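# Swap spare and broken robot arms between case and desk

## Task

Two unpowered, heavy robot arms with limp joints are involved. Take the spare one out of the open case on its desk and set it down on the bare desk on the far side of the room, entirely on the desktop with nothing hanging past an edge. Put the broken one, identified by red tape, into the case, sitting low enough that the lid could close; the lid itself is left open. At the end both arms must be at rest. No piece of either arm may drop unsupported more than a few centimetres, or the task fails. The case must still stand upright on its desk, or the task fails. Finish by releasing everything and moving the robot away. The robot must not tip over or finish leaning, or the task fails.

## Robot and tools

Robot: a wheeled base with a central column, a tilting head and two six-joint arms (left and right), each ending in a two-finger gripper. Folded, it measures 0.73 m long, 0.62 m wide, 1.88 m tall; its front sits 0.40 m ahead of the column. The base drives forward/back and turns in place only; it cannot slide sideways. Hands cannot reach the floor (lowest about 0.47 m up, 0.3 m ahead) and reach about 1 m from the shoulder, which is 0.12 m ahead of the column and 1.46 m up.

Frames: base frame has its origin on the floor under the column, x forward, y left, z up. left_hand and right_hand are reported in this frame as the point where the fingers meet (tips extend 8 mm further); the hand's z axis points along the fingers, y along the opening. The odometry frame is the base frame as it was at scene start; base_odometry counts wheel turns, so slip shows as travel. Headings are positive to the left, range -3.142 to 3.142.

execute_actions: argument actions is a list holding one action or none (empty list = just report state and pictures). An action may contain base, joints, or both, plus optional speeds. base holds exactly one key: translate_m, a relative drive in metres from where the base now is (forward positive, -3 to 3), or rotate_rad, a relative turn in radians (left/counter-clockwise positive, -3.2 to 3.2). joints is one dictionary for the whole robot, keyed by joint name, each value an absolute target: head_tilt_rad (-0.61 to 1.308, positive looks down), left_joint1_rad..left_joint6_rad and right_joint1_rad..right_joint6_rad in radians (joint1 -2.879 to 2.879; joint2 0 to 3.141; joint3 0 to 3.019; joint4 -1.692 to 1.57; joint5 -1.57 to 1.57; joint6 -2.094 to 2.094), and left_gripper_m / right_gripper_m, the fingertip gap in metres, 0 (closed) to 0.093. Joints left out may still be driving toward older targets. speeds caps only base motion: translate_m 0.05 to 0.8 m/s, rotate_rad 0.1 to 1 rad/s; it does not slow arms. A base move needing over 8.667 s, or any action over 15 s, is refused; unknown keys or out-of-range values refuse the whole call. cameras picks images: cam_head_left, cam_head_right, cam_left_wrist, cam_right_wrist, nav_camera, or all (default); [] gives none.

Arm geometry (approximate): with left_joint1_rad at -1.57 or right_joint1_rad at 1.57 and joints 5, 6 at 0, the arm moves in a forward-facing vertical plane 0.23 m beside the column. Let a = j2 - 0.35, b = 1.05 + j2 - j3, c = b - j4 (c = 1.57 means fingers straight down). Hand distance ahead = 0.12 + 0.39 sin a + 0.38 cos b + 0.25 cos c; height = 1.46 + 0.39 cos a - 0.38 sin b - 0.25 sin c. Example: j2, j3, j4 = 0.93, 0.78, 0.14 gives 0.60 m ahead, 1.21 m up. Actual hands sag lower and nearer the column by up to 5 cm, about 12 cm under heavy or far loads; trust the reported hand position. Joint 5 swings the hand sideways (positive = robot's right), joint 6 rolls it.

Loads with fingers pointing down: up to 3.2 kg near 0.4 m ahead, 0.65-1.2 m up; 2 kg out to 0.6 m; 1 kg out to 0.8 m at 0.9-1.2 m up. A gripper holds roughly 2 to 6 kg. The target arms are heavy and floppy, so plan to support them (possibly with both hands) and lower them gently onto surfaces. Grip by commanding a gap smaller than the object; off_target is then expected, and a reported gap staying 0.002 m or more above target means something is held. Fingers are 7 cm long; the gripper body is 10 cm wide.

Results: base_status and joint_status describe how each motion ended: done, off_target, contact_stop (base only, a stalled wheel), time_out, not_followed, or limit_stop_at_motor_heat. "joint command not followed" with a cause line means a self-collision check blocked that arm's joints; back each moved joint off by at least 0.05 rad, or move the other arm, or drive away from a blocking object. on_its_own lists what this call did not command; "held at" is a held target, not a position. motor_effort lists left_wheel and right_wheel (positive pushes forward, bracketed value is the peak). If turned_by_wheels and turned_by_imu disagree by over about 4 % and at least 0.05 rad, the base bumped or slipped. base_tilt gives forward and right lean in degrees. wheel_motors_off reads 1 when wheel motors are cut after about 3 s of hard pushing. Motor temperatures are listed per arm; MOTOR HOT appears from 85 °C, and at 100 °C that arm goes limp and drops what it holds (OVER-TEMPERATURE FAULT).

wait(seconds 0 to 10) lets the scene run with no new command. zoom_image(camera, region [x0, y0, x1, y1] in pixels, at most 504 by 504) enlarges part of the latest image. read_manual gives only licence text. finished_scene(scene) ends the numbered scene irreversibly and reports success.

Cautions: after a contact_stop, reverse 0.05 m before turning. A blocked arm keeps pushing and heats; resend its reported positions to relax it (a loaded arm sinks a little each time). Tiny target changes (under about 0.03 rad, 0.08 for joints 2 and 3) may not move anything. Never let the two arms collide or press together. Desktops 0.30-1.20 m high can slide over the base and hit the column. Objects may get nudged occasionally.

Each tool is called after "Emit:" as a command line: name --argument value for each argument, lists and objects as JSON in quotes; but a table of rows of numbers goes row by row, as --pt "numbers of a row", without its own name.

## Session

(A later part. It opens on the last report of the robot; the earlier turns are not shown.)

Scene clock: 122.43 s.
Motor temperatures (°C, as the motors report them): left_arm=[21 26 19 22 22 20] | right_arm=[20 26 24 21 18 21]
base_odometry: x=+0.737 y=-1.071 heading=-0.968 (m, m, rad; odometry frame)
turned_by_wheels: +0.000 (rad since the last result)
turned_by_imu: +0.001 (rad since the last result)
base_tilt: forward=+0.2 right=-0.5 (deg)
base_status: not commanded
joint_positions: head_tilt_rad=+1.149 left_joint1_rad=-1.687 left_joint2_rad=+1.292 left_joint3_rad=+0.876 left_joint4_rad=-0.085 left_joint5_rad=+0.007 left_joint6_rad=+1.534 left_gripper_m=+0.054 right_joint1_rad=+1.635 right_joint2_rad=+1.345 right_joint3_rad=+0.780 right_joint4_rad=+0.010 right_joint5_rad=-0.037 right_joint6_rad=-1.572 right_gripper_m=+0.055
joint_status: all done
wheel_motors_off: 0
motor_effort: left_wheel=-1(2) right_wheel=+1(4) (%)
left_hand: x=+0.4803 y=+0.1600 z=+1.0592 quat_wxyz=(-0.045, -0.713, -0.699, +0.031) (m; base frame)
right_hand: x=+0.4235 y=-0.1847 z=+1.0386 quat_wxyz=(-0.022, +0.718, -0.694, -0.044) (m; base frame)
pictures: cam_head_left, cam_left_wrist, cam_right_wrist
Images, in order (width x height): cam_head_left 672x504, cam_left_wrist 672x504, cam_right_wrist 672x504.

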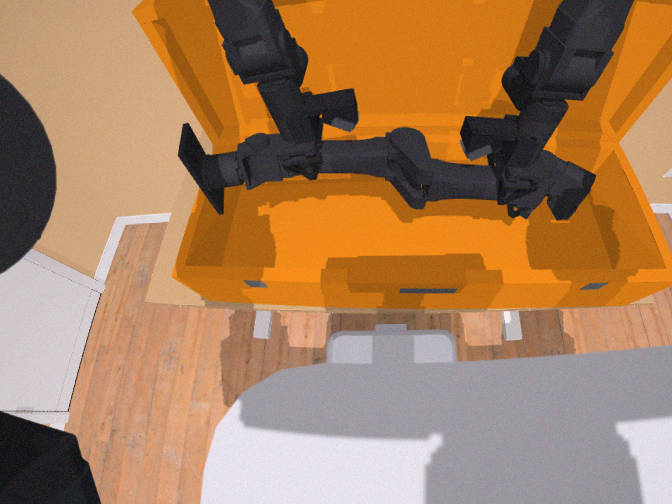

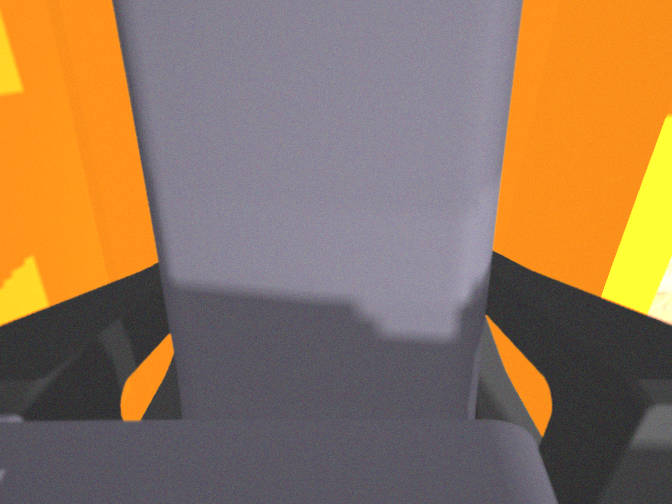

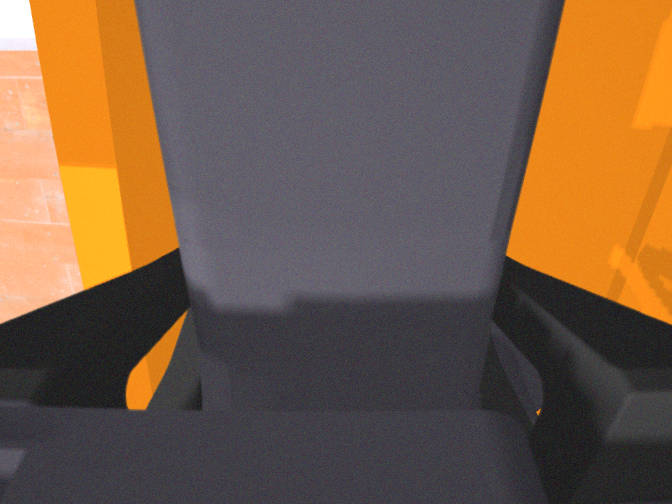

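Emit:
execute_actions --actions '[{"joints":{"left_joint2_rad":1.03,"left_joint3_rad":0.83,"right_joint2_rad":1.0,"right_joint3_rad":0.72,"left_joint4_rad":-0.22,"right_joint4_rad":-0.13,"left_joint1_rad":-1.71,"right_joint1_rad":1.64}}]' --cameras '[]'

Emit:
execute_actions --actions '[{"joints":{"left_joint2_rad":0.86,"left_joint3_rad":0.79,"right_joint2_rad":0.8,"right_joint3_rad":0.68,"left_joint4_rad":-0.36,"right_joint4_rad":-0.29,"left_joint1_rad":-1.73,"right_joint1_rad":1.65}}]' --cameras '["cam_head_left"]'

Emit:
execute_actions --actions '[{"joints":{"left_joint2_rad":0.71,"left_joint3_rad":0.8,"right_joint2_rad":0.63,"right_joint3_rad":0.69,"left_joint4_rad":-0.53,"right_joint4_rad":-0.48,"left_joint1_rad":-1.76,"right_joint1_rad":1.67}}]' --cameras '[]'

Emit:
execute_actions --actions '[{"joints":{"left_joint2_rad":0.56,"left_joint3_rad":0.81,"right_joint2_rad":0.46,"right_joint3_rad":0.71,"left_joint4_rad":-0.71,"right_joint4_rad":-0.68,"left_joint1_rad":-1.79,"right_joint1_rad":1.69,"head_tilt_rad":0.9}}]' --cameras '["cam_head_left","cam_head_right","cam_left_wrist","cam_right_wrist"]'

Scene clock: 132.63 s.
Motor temperatures (°C, as the motors report them): left_arm=[21 26 19 22 22 20] | right_arm=[20 27 24 21 18 21]
base_odometry: x=+0.737 y=-1.071 heading=-0.968 (m, m, rad; odometry frame)
turned_by_wheels: +0.000 (rad since the last result)
turned_by_imu: +0.002 (rad since the last result)
base_tilt: forward=+0.2 right=-0.6 (deg)
base_status: not commanded
joint_positions: head_tilt_rad=+1.149 left_joint1_rad=-1.702 left_joint2_rad=+1.117 left_joint3_rad=+0.816 left_joint4_rad=-0.212 left_joint5_rad=+0.011 left_joint6_rad=+1.522 left_gripper_m=+0.054 right_joint1_rad=+1.640 right_joint2_rad=+1.133 right_joint3_rad=+0.703 right_joint4_rad=-0.138 right_joint5_rad=-0.028 right_joint6_rad=-1.572 right_gripper_m=+0.055
joint_status: all done
wheel_motors_off: 0
motor_effort: left_wheel=-1(3) right_wheel=+1(3) (%)
left_hand: x=+0.4770 y=+0.1577 z=+1.1179 quat_wxyz=(-0.047, -0.712, -0.700, +0.041) (m; base frame)
right_hand: x=+0.4207 y=-0.1877 z=+1.1033 quat_wxyz=(-0.015, +0.719, -0.693, -0.046) (m; base frame)
pictures: none
No camera images: the call's "cameras" was empty. Leave "cameras" out to get every camera's image.

Scene clock: 133.80 s.
Motor temperatures (°C, as the motors report them): left_arm=[21 26 19 22 22 20] | right_arm=[20 27 24 21 18 21]
base_odometry: x=+0.737 y=-1.071 heading=-0.968 (m, m, rad; odometry frame)
turned_by_wheels: +0.000 (rad since the last result)
turned_by_imu: +0.000 (rad since the last result)
base_tilt: forward=+0.2 right=-0.5 (deg)
base_status: not commanded
joint_positions: head_tilt_rad=+1.149 left_joint1_rad=-1.719 left_joint2_rad=+0.941 left_joint3_rad=+0.764 left_joint4_rad=-0.349 left_joint5_rad=+0.011 left_joint6_rad=+1.512 left_gripper_m=+0.054 right_joint1_rad=+1.648 right_joint2_rad=+0.928 right_joint3_rad=+0.642 right_joint4_rad=-0.296 right_joint5_rad=-0.028 right_joint6_rad=-1.568 right_gripper_m=+0.055
joint_status: all done
wheel_motors_off: 0
motor_effort: left_wheel=-1(3) right_wheel=+1(3) (%)
left_hand: x=+0.4662 y=+0.1574 z=+1.1742 quat_wxyz=(-0.047, -0.711, -0.700, +0.051) (m; base frame)
right_hand: x=+0.4101 y=-0.1882 z=+1.1624 quat_wxyz=(-0.012, +0.719, -0.693, -0.054) (m; base frame)
pictures: cam_head_left
Images, in order (width x height): cam_head_left 672x504.

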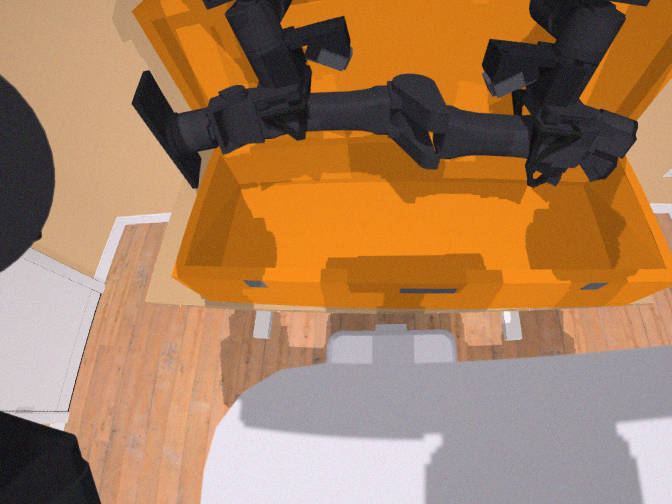

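Scene clock: 134.83 s.
Motor temperatures (°C, as the motors report them): left_arm=[21 26 19 22 22 20] | right_arm=[20 27 24 21 18 21]
base_odometry: x=+0.737 y=-1.071 heading=-0.968 (m, m, rad; odometry frame)
turned_by_wheels: +0.000 (rad since the last result)
turned_by_imu: +0.000 (rad since the last result)
base_tilt: forward=+0.1 right=-0.5 (deg)
base_status: not commanded
joint_positions: head_tilt_rad=+1.149 left_joint1_rad=-1.740 left_joint2_rad=+0.786 left_joint3_rad=+0.760 left_joint4_rad=-0.514 left_joint5_rad=+0.004 left_joint6_rad=+1.501 left_gripper_m=+0.054 right_joint1_rad=+1.658 right_joint2_rad=+0.748 right_joint3_rad=+0.632 right_joint4_rad=-0.479 right_joint5_rad=-0.027 right_joint6_rad=-1.563 right_gripper_m=+0.055
joint_status: all done
wheel_motors_off: 0
motor_effort: left_wheel=-1(2) right_wheel=+1(2) (%)
left_hand: x=+0.4631 y=+0.1574 z=+1.2278 quat_wxyz=(-0.045, -0.711, -0.699, +0.060) (m; base frame)
right_hand: x=+0.4073 y=-0.1884 z=+1.2160 quat_wxyz=(-0.010, +0.719, -0.692, -0.061) (m; base frame)
pictures: none
No camera images: the call's "cameras" was empty. Leave "cameras" out to get every camera's image.

Scene clock: 135.83 s.
Motor temperatures (°C, as the motors report them): left_arm=[21 26 19 22 22 20] | right_arm=[20 27 24 21 18 21]
base_odometry: x=+0.737 y=-1.071 heading=-0.968 (m, m, rad; odometry frame)
turned_by_wheels: +0.000 (rad since the last result)
turned_by_imu: +0.000 (rad since the last result)
base_tilt: forward=+0.2 right=-0.8 (deg)
base_status: not commanded
joint_positions: head_tilt_rad=+0.915 left_joint1_rad=-1.765 left_joint2_rad=+0.634 left_joint3_rad=+0.757 left_joint4_rad=-0.689 left_joint5_rad=+0.000 left_joint6_rad=+1.483 left_gripper_m=+0.054 right_joint1_rad=+1.675 right_joint2_rad=+0.572 right_joint3_rad=+0.629 right_joint4_rad=-0.677 right_joint5_rad=-0.025 right_joint6_rad=-1.555 right_gripper_m=+0.055
joint_status: all done
wheel_motors_off: 0
motor_effort: left_wheel=+0(2) right_wheel=+1(2) (%)
left_hand: x=+0.4494 y=+0.1582 z=+1.2802 quat_wxyz=(-0.040, -0.709, -0.700, +0.076) (m; base frame)
right_hand: x=+0.3950 y=-0.1877 z=+1.2692 quat_wxyz=(-0.005, +0.719, -0.691, -0.074) (m; base frame)
pictures: cam_head_left, cam_head_right, cam_left_wrist, cam_right_wrist
Images, in order (width x height): cam_head_left 672x504, cam_head_right 672x504, cam_left_wrist 672x504, cam_right_wrist 672x504.

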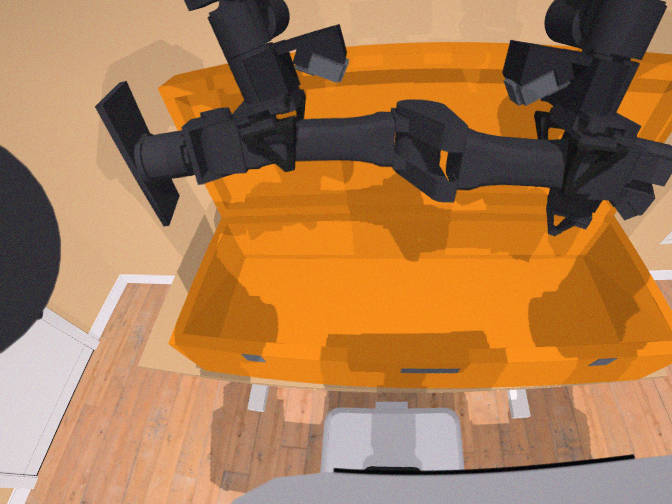

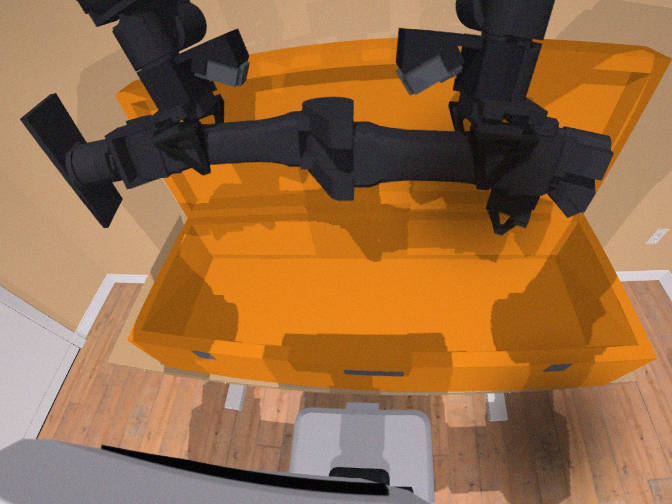

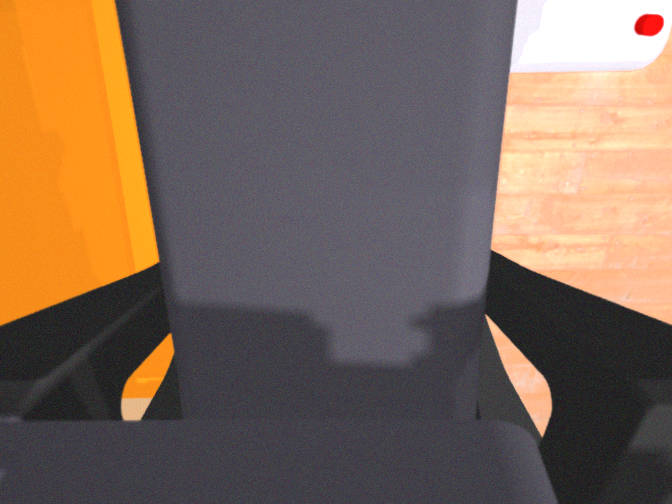

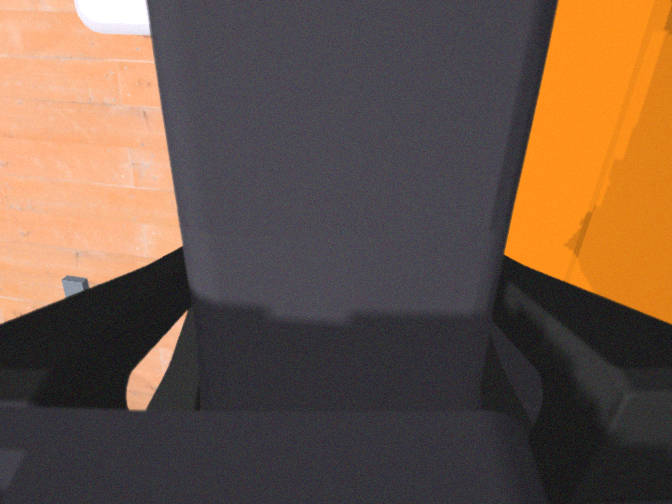

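Emit:
execute_actions --actions '[{"base":{"translate_m":-0.12},"speeds":{"translate_m":0.08}}]' --cameras '["cam_head_left","cam_head_right","cam_right_wrist"]'

Scene clock: 142.07 s.
Motor temperatures (°C, as the motors report them): left_arm=[21 26 21 22 22 20] | right_arm=[20 27 26 21 18 21]
base_odometry: x=+0.669 y=-0.972 heading=-0.968 (m, m, rad; odometry frame)
turned_by_wheels: +0.000 (rad since the last result)
turned_by_imu: +0.002 (rad since the last result)
base_tilt: forward=+0.2 right=-0.6 (deg)
base_status: done
joint_positions: head_tilt_rad=+0.914 left_joint1_rad=-1.765 left_joint2_rad=+0.638 left_joint3_rad=+0.752 left_joint4_rad=-0.690 left_joint5_rad=+0.001 left_joint6_rad=+1.484 left_gripper_m=+0.054 right_joint1_rad=+1.675 right_joint2_rad=+0.572 right_joint3_rad=+0.624 right_joint4_rad=-0.682 right_joint5_rad=-0.024 right_joint6_rad=-1.553 right_gripper_m=+0.055
joint_status: not commanded
wheel_motors_off: 0
motor_effort: left_wheel=+1(35) right_wheel=-1(30) (%)
left_hand: x=+0.4456 y=+0.1579 z=+1.2779 quat_wxyz=(-0.037, -0.710, -0.699, +0.079) (m; base frame)
right_hand: x=+0.3906 y=-0.1880 z=+1.2682 quat_wxyz=(-0.001, +0.718, -0.692, -0.077) (m; base frame)
pictures: cam_head_left, cam_head_right, cam_right_wrist
Images, in order (width x height): cam_head_left 672x504, cam_head_right 672x504, cam_right_wrist 672x504.

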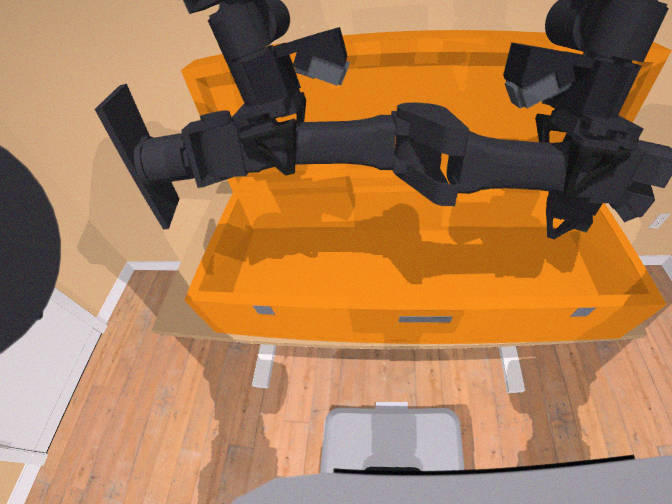

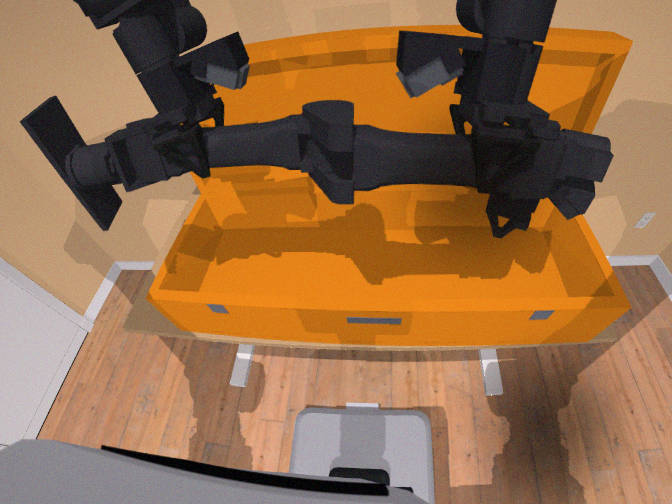

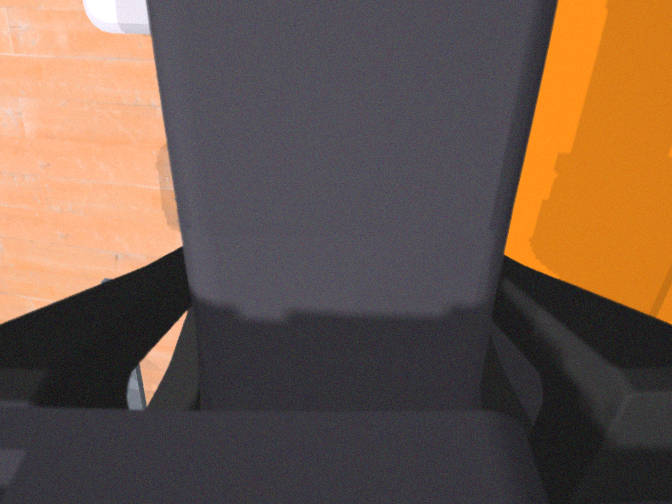

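Emit:
execute_actions --actions '[{"joints":{"right_joint2_rad":0.38,"right_joint3_rad":0.79,"right_joint4_rad":-0.8,"left_joint2_rad":0.5,"left_joint3_rad":0.87,"left_joint4_rad":-0.8}}]' --cameras '[]'

Emit:
execute_actions --actions '[{"base":{"translate_m":-0.14},"speeds":{"translate_m":0.08}}]' --cameras '["cam_head_left","cam_head_right"]'

Scene clock: 148.20 s.
Motor temperatures (°C, as the motors report them): left_arm=[21 26 22 22 22 21] | right_arm=[20 26 28 21 19 21]
base_odometry: x=+0.669 y=-0.972 heading=-0.968 (m, m, rad; odometry frame)
turned_by_wheels: +0.000 (rad since the last result)
turned_by_imu: +0.002 (rad since the last result)
base_tilt: forward=+0.2 right=-0.7 (deg)
base_status: not commanded
joint_positions: head_tilt_rad=+0.914 left_joint1_rad=-1.773 left_joint2_rad=+0.594 left_joint3_rad=+0.783 left_joint4_rad=-0.776 left_joint5_rad=+0.008 left_joint6_rad=+1.484 left_gripper_m=+0.054 right_joint1_rad=+1.679 right_joint2_rad=+0.508 right_joint3_rad=+0.652 right_joint4_rad=-0.790 right_joint5_rad=-0.030 right_joint6_rad=-1.547 right_gripper_m=+0.055
joint_status: right_joint3_rad time_out (moved +0.029 of +0.166); the others done
wheel_motors_off: 0
on_its_own: right_joint3_rad reads +0.652 and still pushes toward +0.765 since a time_out
motor_effort: left_wheel=+1(2) right_wheel=-1(1) (%)
left_hand: x=+0.4488 y=+0.1578 z=+1.3007 quat_wxyz=(-0.037, -0.711, -0.697, +0.088) (m; base frame)
right_hand: x=+0.3913 y=-0.1879 z=+1.2940 quat_wxyz=(+0.002, +0.716, -0.692, -0.086) (m; base frame)
pictures: none
No camera images: the call's "cameras" was empty. Leave "cameras" out to get every camera's image.

not run: a stop came earlier in this reply.

Emit:
execute_actions --actions '[{"base":{"translate_m":-0.16},"speeds":{"translate_m":0.08}}]' --cameras '["cam_head_left","cam_head_right"]'

Scene clock: 153.03 s.
Motor temperatures (°C, as the motors report them): left_arm=[21 26 23 22 22 21] | right_arm=[20 26 30 21 19 21]
base_odometry: x=+0.578 y=-0.840 heading=-0.966 (m, m, rad; odometry frame)
turned_by_wheels: +0.001 (rad since the last result)
turned_by_imu: +0.003 (rad since the last result)
base_tilt: forward=+0.1 right=-0.6 (deg)
base_status: done
joint_positions: head_tilt_rad=+0.914 left_joint1_rad=-1.773 left_joint2_rad=+0.594 left_joint3_rad=+0.788 left_joint4_rad=-0.784 left_joint5_rad=+0.009 left_joint6_rad=+1.486 left_gripper_m=+0.054 right_joint1_rad=+1.679 right_joint2_rad=+0.507 right_joint3_rad=+0.654 right_joint4_rad=-0.797 right_joint5_rad=-0.031 right_joint6_rad=-1.544 right_gripper_m=+0.055
joint_status: not commanded
wheel_motors_off: 0
on_its_own: right_joint3_rad reads +0.654 and still pushes toward +0.765 since a time_out
motor_effort: left_wheel=+2(47) right_wheel=-2(35) (%)
left_hand: x=+0.4498 y=+0.1577 z=+1.3023 quat_wxyz=(-0.037, -0.712, -0.696, +0.089) (m; base frame)
right_hand: x=+0.3910 y=-0.1880 z=+1.2951 quat_wxyz=(+0.003, +0.715, -0.693, -0.088) (m; base frame)
pictures: cam_head_left, cam_head_right
Images, in order (width x height): cam_head_left 672x504, cam_head_right 672x504.

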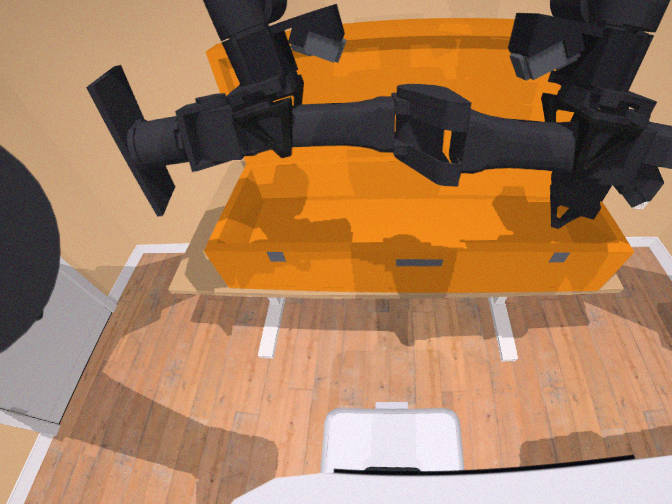

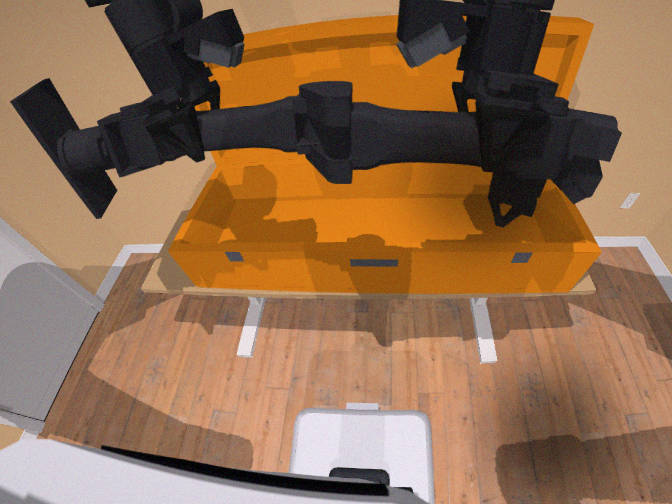

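Emit:
execute_actions --actions '[{"base":{"translate_m":-0.7},"speeds":{"translate_m":0.25}}]' --cameras '[]'

Emit:
execute_actions --actions '[{"base":{"rotate_rad":3.15},"speeds":{"rotate_rad":0.45}}]' --cameras '["cam_head_left","nav_camera"]'

Emit:
execute_actions --actions '[{"base":{"translate_m":1.2},"speeds":{"translate_m":0.25}}]' --cameras '["cam_head_left","cam_head_right","nav_camera"]'

Scene clock: 164.07 s.
Motor temperatures (°C, as the motors report them): left_arm=[21 26 25 22 22 21] | right_arm=[20 26 32 21 19 21]
base_odometry: x=+0.181 y=-0.264 heading=-0.968 (m, m, rad; odometry frame)
turned_by_wheels: -0.002 (rad since the last result)
turned_by_imu: +0.001 (rad since the last result)
base_tilt: forward=+0.1 right=-0.5 (deg)
base_status: done
joint_positions: head_tilt_rad=+0.914 left_joint1_rad=-1.773 left_joint2_rad=+0.594 left_joint3_rad=+0.790 left_joint4_rad=-0.785 left_joint5_rad=+0.008 left_joint6_rad=+1.486 left_gripper_m=+0.054 right_joint1_rad=+1.680 right_joint2_rad=+0.507 right_joint3_rad=+0.656 right_joint4_rad=-0.798 right_joint5_rad=-0.031 right_joint6_rad=-1.543 right_gripper_m=+0.055
joint_status: not commanded
wheel_motors_off: 0
on_its_own: right_joint3_rad reads +0.656 and still pushes toward +0.765 since a time_out
motor_effort: left_wheel=-2(41) right_wheel=+2(49) (%)
left_hand: x=+0.4507 y=+0.1577 z=+1.3027 quat_wxyz=(-0.037, -0.712, -0.696, +0.088) (m; base frame)
right_hand: x=+0.3917 y=-0.1878 z=+1.2956 quat_wxyz=(+0.003, +0.715, -0.694, -0.087) (m; base frame)
pictures: none
No camera images: the call's "cameras" was empty. Leave "cameras" out to get every camera's image.

Scene clock: 172.07 s.
Motor temperatures (°C, as the motors report them): left_arm=[21 26 25 22 22 21] | right_arm=[20 26 33 21 19 21]
base_odometry: x=+0.181 y=-0.264 heading=+2.181 (m, m, rad; odometry frame)
turned_by_wheels: +3.149 (rad since the last result)
turned_by_imu: +3.126 (rad since the last result)
base_tilt: forward=+0.2 right=-0.6 (deg)
base_status: done
joint_positions: head_tilt_rad=+0.914 left_joint1_rad=-1.775 left_joint2_rad=+0.594 left_joint3_rad=+0.790 left_joint4_rad=-0.785 left_joint5_rad=+0.004 left_joint6_rad=+1.486 left_gripper_m=+0.054 right_joint1_rad=+1.680 right_joint2_rad=+0.507 right_joint3_rad=+0.656 right_joint4_rad=-0.798 right_joint5_rad=-0.030 right_joint6_rad=-1.543 right_gripper_m=+0.055
joint_status: not commanded
wheel_motors_off: 0
on_its_own: right_joint3_rad reads +0.656 and still pushes toward +0.765 since a time_out
motor_effort: left_wheel=-5(59) right_wheel=+4(53) (%)
left_hand: x=+0.4507 y=+0.1578 z=+1.3027 quat_wxyz=(-0.036, -0.712, -0.696, +0.087) (m; base frame)
right_hand: x=+0.3917 y=-0.1877 z=+1.2956 quat_wxyz=(+0.003, +0.715, -0.694, -0.087) (m; base frame)
pictures: cam_head_left, nav_camera
Images, in order (width x height): cam_head_left 672x504, nav_camera 672x504.

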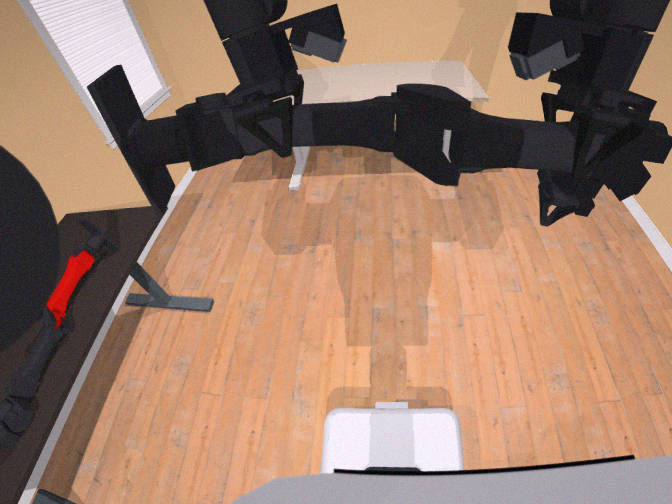

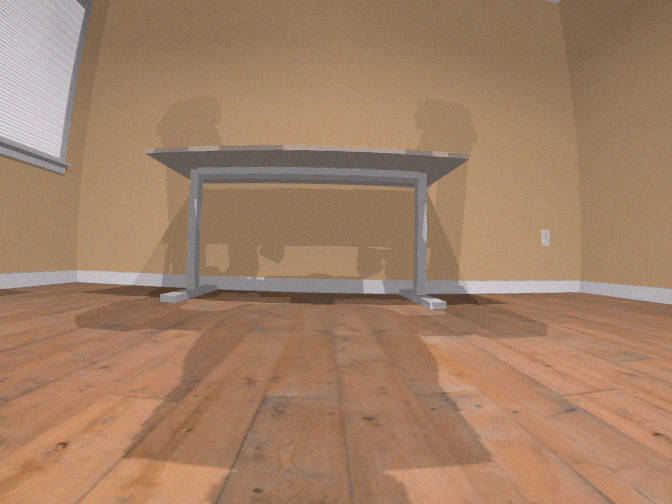

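Scene clock: 178.30 s.
Motor temperatures (°C, as the motors report them): left_arm=[21 26 26 22 22 21] | right_arm=[20 26 34 21 19 21]
base_odometry: x=-0.507 y=+0.720 heading=+2.182 (m, m, rad; odometry frame)
turned_by_wheels: +0.001 (rad since the last result)
turned_by_imu: +0.003 (rad since the last result)
base_tilt: forward=+0.2 right=-0.6 (deg)
base_status: done
joint_positions: head_tilt_rad=+0.914 left_joint1_rad=-1.775 left_joint2_rad=+0.594 left_joint3_rad=+0.791 left_joint4_rad=-0.783 left_joint5_rad=+0.005 left_joint6_rad=+1.485 left_gripper_m=+0.054 right_joint1_rad=+1.680 right_joint2_rad=+0.506 right_joint3_rad=+0.657 right_joint4_rad=-0.797 right_joint5_rad=-0.030 right_joint6_rad=-1.542 right_gripper_m=+0.055
joint_status: not commanded
wheel_motors_off: 0
on_its_own: right_joint3_rad reads +0.657 and still pushes toward +0.765 since a time_out
motor_effort: left_wheel=+2(69) right_wheel=-2(56) (%)
left_hand: x=+0.4514 y=+0.1577 z=+1.3028 quat_wxyz=(-0.037, -0.712, -0.696, +0.087) (m; base frame)
right_hand: x=+0.3926 y=-0.1878 z=+1.2959 quat_wxyz=(+0.002, +0.715, -0.694, -0.086) (m; base frame)
pictures: cam_head_left, cam_head_right, nav_camera
Images, in order (width x height): cam_head_left 672x504, cam_head_right 672x504, nav_camera 672x504.

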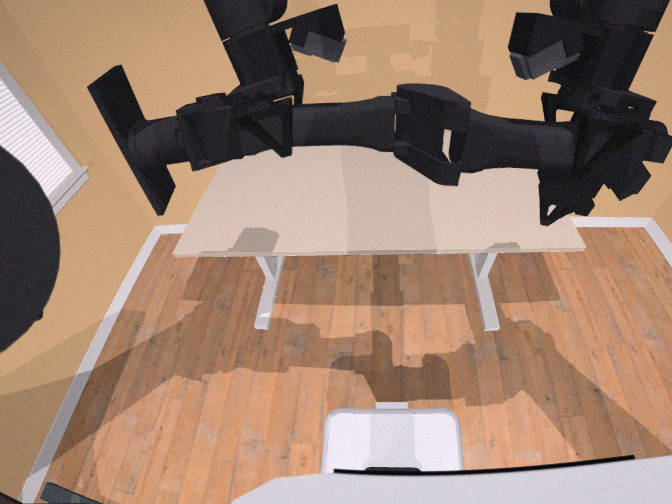

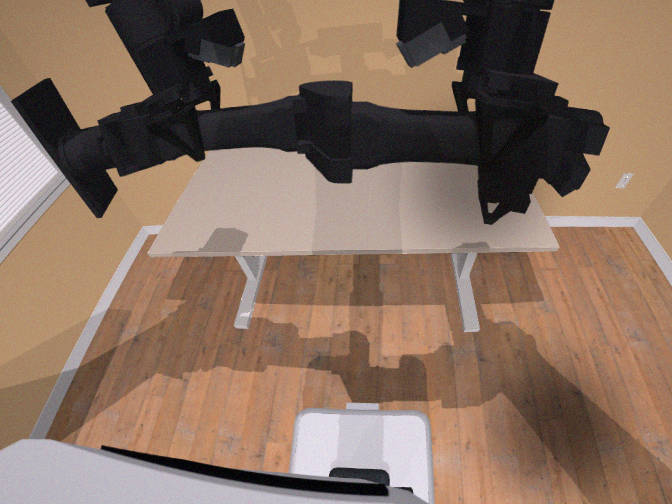

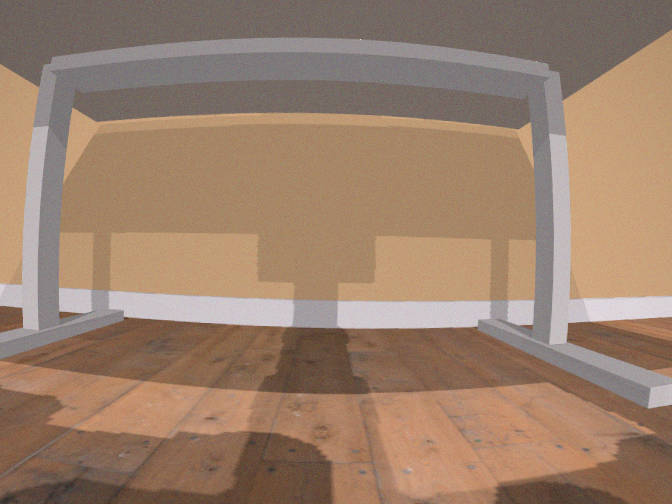

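Emit:
execute_actions --actions '[{"base":{"translate_m":0.5},"speeds":{"translate_m":0.2}}]' --cameras '[]'

Emit:
execute_actions --actions '[{"joints":{"left_joint2_rad":0.71,"left_joint3_rad":0.8,"right_joint2_rad":0.63,"right_joint3_rad":0.69,"left_joint4_rad":-0.55,"right_joint4_rad":-0.52,"left_joint1_rad":-1.75,"right_joint1_rad":1.67,"head_tilt_rad":1.1}}]' --cameras '[]'

Emit:
execute_actions --actions '[{"joints":{"left_joint2_rad":0.88,"left_joint3_rad":0.79,"right_joint2_rad":0.82,"right_joint3_rad":0.68,"left_joint4_rad":-0.36,"right_joint4_rad":-0.29,"left_joint1_rad":-1.72,"right_joint1_rad":1.65}}]' --cameras '[]'

Emit:
execute_actions --actions '[{"joints":{"left_joint2_rad":1.06,"left_joint3_rad":0.83,"right_joint2_rad":1.03,"right_joint3_rad":0.72,"left_joint4_rad":-0.22,"right_joint4_rad":-0.13,"left_joint1_rad":-1.7,"right_joint1_rad":1.64}}]' --cameras '["cam_head_left","cam_head_right","cam_right_wrist"]'

Scene clock: 190.73 s.
Motor temperatures (°C, as the motors report them): left_arm=[21 26 27 22 22 22] | right_arm=[20 27 35 21 19 21]
base_odometry: x=-0.794 y=+1.129 heading=+2.183 (m, m, rad; odometry frame)
turned_by_wheels: +0.001 (rad since the last result)
turned_by_imu: +0.003 (rad since the last result)
base_tilt: forward=+0.2 right=-0.6 (deg)
base_status: done
joint_positions: head_tilt_rad=+0.914 left_joint1_rad=-1.775 left_joint2_rad=+0.595 left_joint3_rad=+0.791 left_joint4_rad=-0.782 left_joint5_rad=+0.006 left_joint6_rad=+1.486 left_gripper_m=+0.054 right_joint1_rad=+1.680 right_joint2_rad=+0.504 right_joint3_rad=+0.657 right_joint4_rad=-0.798 right_joint5_rad=-0.029 right_joint6_rad=-1.542 right_gripper_m=+0.055
joint_status: not commanded
wheel_motors_off: 0
on_its_own: right_joint3_rad reads +0.657 and still pushes toward +0.765 since a time_out
motor_effort: left_wheel=+1(39) right_wheel=-1(36) (%)
left_hand: x=+0.4516 y=+0.1575 z=+1.3028 quat_wxyz=(-0.038, -0.712, -0.696, +0.087) (m; base frame)
right_hand: x=+0.3928 y=-0.1880 z=+1.2964 quat_wxyz=(+0.002, +0.715, -0.694, -0.086) (m; base frame)
pictures: none
No camera images: the call's "cameras" was empty. Leave "cameras" out to get every camera's image.

Scene clock: 191.87 s.
Motor temperatures (°C, as the motors report them): left_arm=[21 26 26 22 22 22] | right_arm=[20 27 34 21 19 21]
base_odometry: x=-0.794 y=+1.129 heading=+2.183 (m, m, rad; odometry frame)
turned_by_wheels: +0.000 (rad since the last result)
turned_by_imu: +0.000 (rad since the last result)
base_tilt: forward=+0.2 right=-0.5 (deg)
base_status: not commanded
joint_positions: head_tilt_rad=+1.099 left_joint1_rad=-1.745 left_joint2_rad=+0.818 left_joint3_rad=+0.757 left_joint4_rad=-0.537 left_joint5_rad=+0.001 left_joint6_rad=+1.499 left_gripper_m=+0.054 right_joint1_rad=+1.659 right_joint2_rad=+0.762 right_joint3_rad=+0.624 right_joint4_rad=-0.527 right_joint5_rad=-0.021 right_joint6_rad=-1.546 right_gripper_m=+0.055
joint_status: all done
wheel_motors_off: 0
motor_effort: left_wheel=+2(5) right_wheel=-2(3) (%)
left_hand: x=+0.4481 y=+0.1553 z=+1.2172 quat_wxyz=(-0.024, -0.712, -0.697, +0.080) (m; base frame)
right_hand: x=+0.3879 y=-0.1896 z=+1.2125 quat_wxyz=(+0.017, +0.713, -0.696, -0.083) (m; base frame)
pictures: none
No camera images: the call's "cameras" was empty. Leave "cameras" out to get every camera's image.

Scene clock: 192.90 s.
Motor temperatures (°C, as the motors report them): left_arm=[21 26 26 22 22 22] | right_arm=[20 27 34 21 19 21]
base_odometry: x=-0.794 y=+1.129 heading=+2.183 (m, m, rad; odometry frame)
turned_by_wheels: +0.000 (rad since the last result)
turned_by_imu: +0.000 (rad since the last result)
base_tilt: forward=+0.3 right=-0.6 (deg)
base_status: not commanded
joint_positions: head_tilt_rad=+1.099 left_joint1_rad=-1.724 left_joint2_rad=+0.979 left_joint3_rad=+0.762 left_joint4_rad=-0.347 left_joint5_rad=+0.012 left_joint6_rad=+1.515 left_gripper_m=+0.054 right_joint1_rad=+1.645 right_joint2_rad=+0.943 right_joint3_rad=+0.627 right_joint4_rad=-0.307 right_joint5_rad=-0.024 right_joint6_rad=-1.554 right_gripper_m=+0.055
joint_status: all done
wheel_motors_off: 0
motor_effort: left_wheel=+2(4) right_wheel=-2(3) (%)
left_hand: x=+0.4541 y=+0.1540 z=+1.1616 quat_wxyz=(-0.035, -0.713, -0.697, +0.066) (m; base frame)
right_hand: x=+0.3935 y=-0.1906 z=+1.1573 quat_wxyz=(+0.006, +0.713, -0.698, -0.066) (m; base frame)
pictures: none
No camera images: the call's "cameras" was empty. Leave "cameras" out to get every camera's image.

Scene clock: 194.03 s.
Motor temperatures (°C, as the motors report them): left_arm=[21 26 26 22 22 21] | right_arm=[20 27 33 21 19 21]
base_odometry: x=-0.794 y=+1.129 heading=+2.183 (m, m, rad; odometry frame)
turned_by_wheels: +0.000 (rad since the last result)
turned_by_imu: +0.000 (rad since the last result)
base_tilt: forward=+0.1 right=-0.6 (deg)
base_status: not commanded
joint_positions: head_tilt_rad=+1.099 left_joint1_rad=-1.703 left_joint2_rad=+1.157 left_joint3_rad=+0.819 left_joint4_rad=-0.205 left_joint5_rad=+0.017 left_joint6_rad=+1.526 left_gripper_m=+0.054 right_joint1_rad=+1.635 right_joint2_rad=+1.152 right_joint3_rad=+0.693 right_joint4_rad=-0.144 right_joint5_rad=-0.031 right_joint6_rad=-1.561 right_gripper_m=+0.055
joint_status: all done
wheel_motors_off: 0
motor_effort: left_wheel=+2(4) right_wheel=-2(3) (%)
left_hand: x=+0.4658 y=+0.1553 z=+1.1042 quat_wxyz=(-0.038, -0.714, -0.697, +0.054) (m; base frame)
right_hand: x=+0.4061 y=-0.1895 z=+1.0976 quat_wxyz=(-0.002, +0.714, -0.697, -0.058) (m; base frame)
pictures: cam_head_left, cam_head_right, cam_right_wrist
Images, in order (width x height): cam_head_left 672x504, cam_head_right 672x504, cam_right_wrist 672x504.

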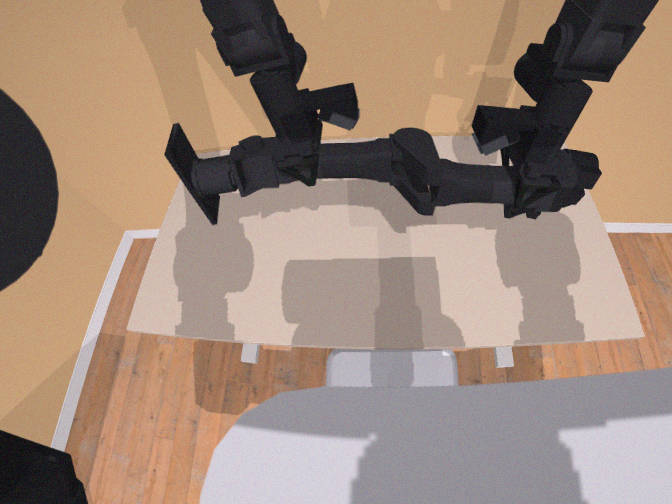

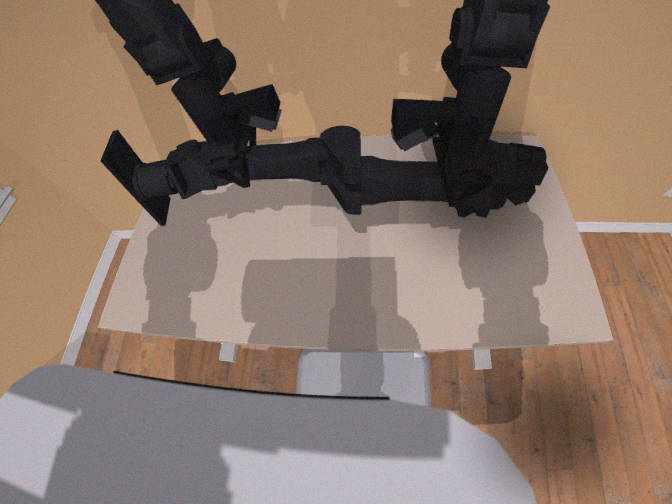

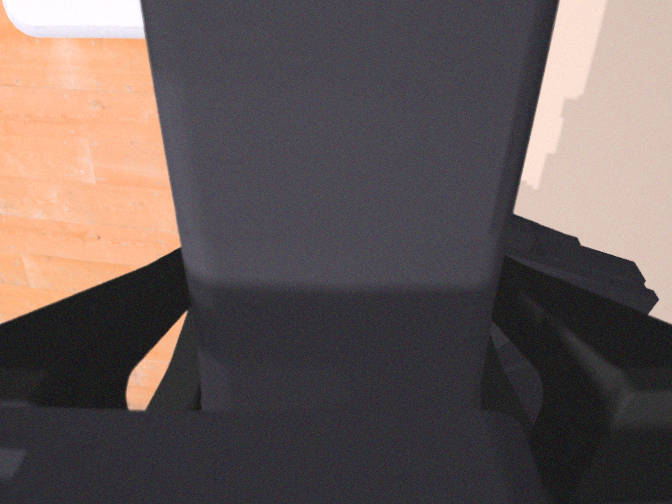

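Emit:
execute_actions --actions '[{"base":{"translate_m":0.07},"speeds":{"translate_m":0.1}}]' --cameras '[]'

Emit:
execute_actions --actions '[{"base":{"rotate_rad":-0.14},"speeds":{"rotate_rad":0.15},"joints":{"left_joint2_rad":1.2,"left_joint3_rad":0.88,"right_joint2_rad":1.19,"right_joint3_rad":0.8,"left_joint4_rad":-0.12,"right_joint4_rad":-0.03,"left_joint1_rad":-1.69,"right_joint1_rad":1.63}}]' --cameras '["cam_head_right","nav_camera"]'

Emit:
execute_actions --actions '[{"joints":{"left_joint2_rad":1.32,"left_joint3_rad":0.95,"right_joint2_rad":1.32,"right_joint3_rad":0.88,"left_joint4_rad":-0.05,"right_joint4_rad":0.03}}]' --cameras '["cam_head_right","cam_right_wrist"]'

Scene clock: 203.63 s.
Motor temperatures (°C, as the motors report them): left_arm=[21 27 23 22 22 21] | right_arm=[20 27 30 21 19 21]
base_odometry: x=-0.835 y=+1.186 heading=+2.184 (m, m, rad; odometry frame)
turned_by_wheels: +0.001 (rad since the last result)
turned_by_imu: +0.002 (rad since the last result)
base_tilt: forward=+0.1 right=-0.6 (deg)
base_status: done
joint_positions: head_tilt_rad=+1.100 left_joint1_rad=-1.703 left_joint2_rad=+1.155 left_joint3_rad=+0.825 left_joint4_rad=-0.207 left_joint5_rad=+0.016 left_joint6_rad=+1.527 left_gripper_m=+0.054 right_joint1_rad=+1.635 right_joint2_rad=+1.152 right_joint3_rad=+0.701 right_joint4_rad=-0.144 right_joint5_rad=-0.032 right_joint6_rad=-1.562 right_gripper_m=+0.055
joint_status: not commanded
wheel_motors_off: 0
motor_effort: left_wheel=+1(41) right_wheel=+0(31) (%)
left_hand: x=+0.4703 y=+0.1555 z=+1.1054 quat_wxyz=(-0.040, -0.714, -0.698, +0.051) (m; base frame)
right_hand: x=+0.4112 y=-0.1892 z=+1.0977 quat_wxyz=(-0.005, +0.714, -0.697, -0.056) (m; base frame)
pictures: none
No camera images: the call's "cameras" was empty. Leave "cameras" out to get every camera's image.

Scene clock: 205.33 s.
Motor temperatures (°C, as the motors report them): left_arm=[21 27 23 22 22 21] | right_arm=[20 27 30 21 19 21]
base_odometry: x=-0.835 y=+1.187 heading=+2.046 (m, m, rad; odometry frame)
turned_by_wheels: -0.138 (rad since the last result)
turned_by_imu: -0.135 (rad since the last result)
base_tilt: forward=+0.2 right=-0.6 (deg)
base_status: done
joint_positions: head_tilt_rad=+1.100 left_joint1_rad=-1.692 left_joint2_rad=+1.296 left_joint3_rad=+0.882 left_joint4_rad=-0.104 left_joint5_rad=+0.019 left_joint6_rad=+1.522 left_gripper_m=+0.054 right_joint1_rad=+1.627 right_joint2_rad=+1.310 right_joint3_rad=+0.781 right_joint4_rad=-0.051 right_joint5_rad=-0.036 right_joint6_rad=-1.578 right_gripper_m=+0.055
joint_status: all done
wheel_motors_off: 0
motor_effort: left_wheel=+1(45) right_wheel=-1(47) (%)
left_hand: x=+0.4777 y=+0.1553 z=+1.0584 quat_wxyz=(-0.044, -0.710, -0.702, +0.043) (m; base frame)
right_hand: x=+0.4234 y=-0.1899 z=+1.0492 quat_wxyz=(-0.010, +0.718, -0.694, -0.050) (m; base frame)
pictures: cam_head_right, nav_camera
Images, in order (width x height): cam_head_right 672x504, nav_camera 672x504.

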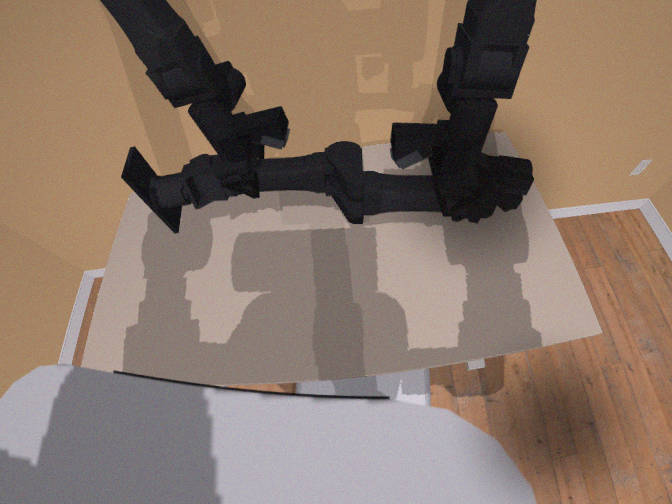

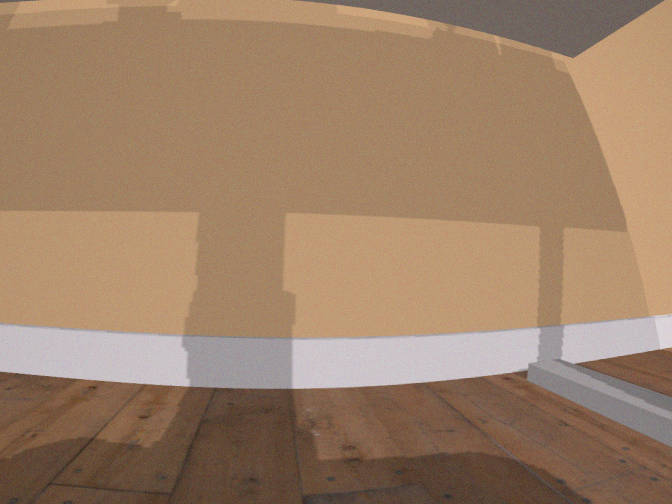

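Scene clock: 206.50 s.
Motor temperatures (°C, as the motors report them): left_arm=[21 27 23 22 22 21] | right_arm=[20 27 29 21 19 21]
base_odometry: x=-0.835 y=+1.187 heading=+2.046 (m, m, rad; odometry frame)
turned_by_wheels: +0.000 (rad since the last result)
turned_by_imu: +0.001 (rad since the last result)
base_tilt: forward=+0.2 right=-0.6 (deg)
base_status: not commanded
joint_positions: head_tilt_rad=+1.100 left_joint1_rad=-1.684 left_joint2_rad=+1.415 left_joint3_rad=+0.955 left_joint4_rad=-0.038 left_joint5_rad=+0.016 left_joint6_rad=+1.524 left_gripper_m=+0.054 right_joint1_rad=+1.622 right_joint2_rad=+1.440 right_joint3_rad=+0.869 right_joint4_rad=+0.009 right_joint5_rad=-0.037 right_joint6_rad=-1.583 right_gripper_m=+0.055
joint_status: all done
wheel_motors_off: 0
motor_effort: left_wheel=+5(6) right_wheel=-2(4) (%)
left_hand: x=+0.4896 y=+0.1551 z=+1.0180 quat_wxyz=(-0.049, -0.709, -0.703, +0.033) (m; base frame)
right_hand: x=+0.4370 y=-0.1898 z=+1.0065 quat_wxyz=(-0.015, +0.720, -0.693, -0.043) (m; base frame)
pictures: cam_head_right, cam_right_wrist
Images, in order (width x height): cam_head_right 672x504, cam_right_wrist 672x504.

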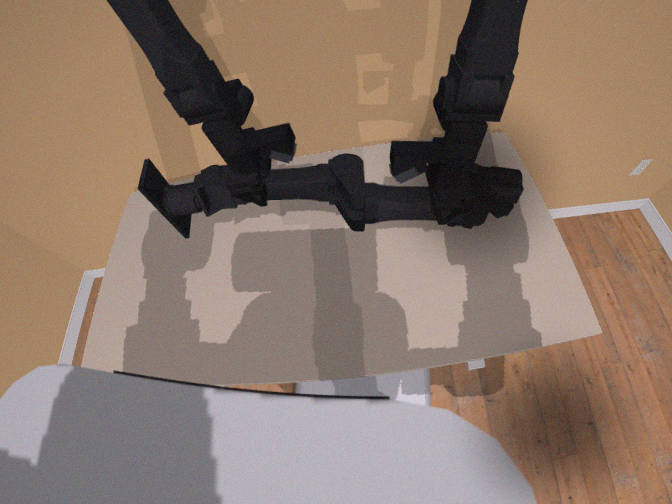

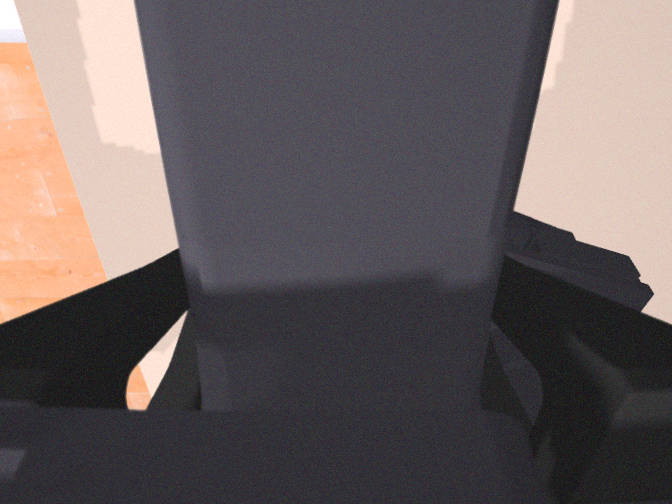

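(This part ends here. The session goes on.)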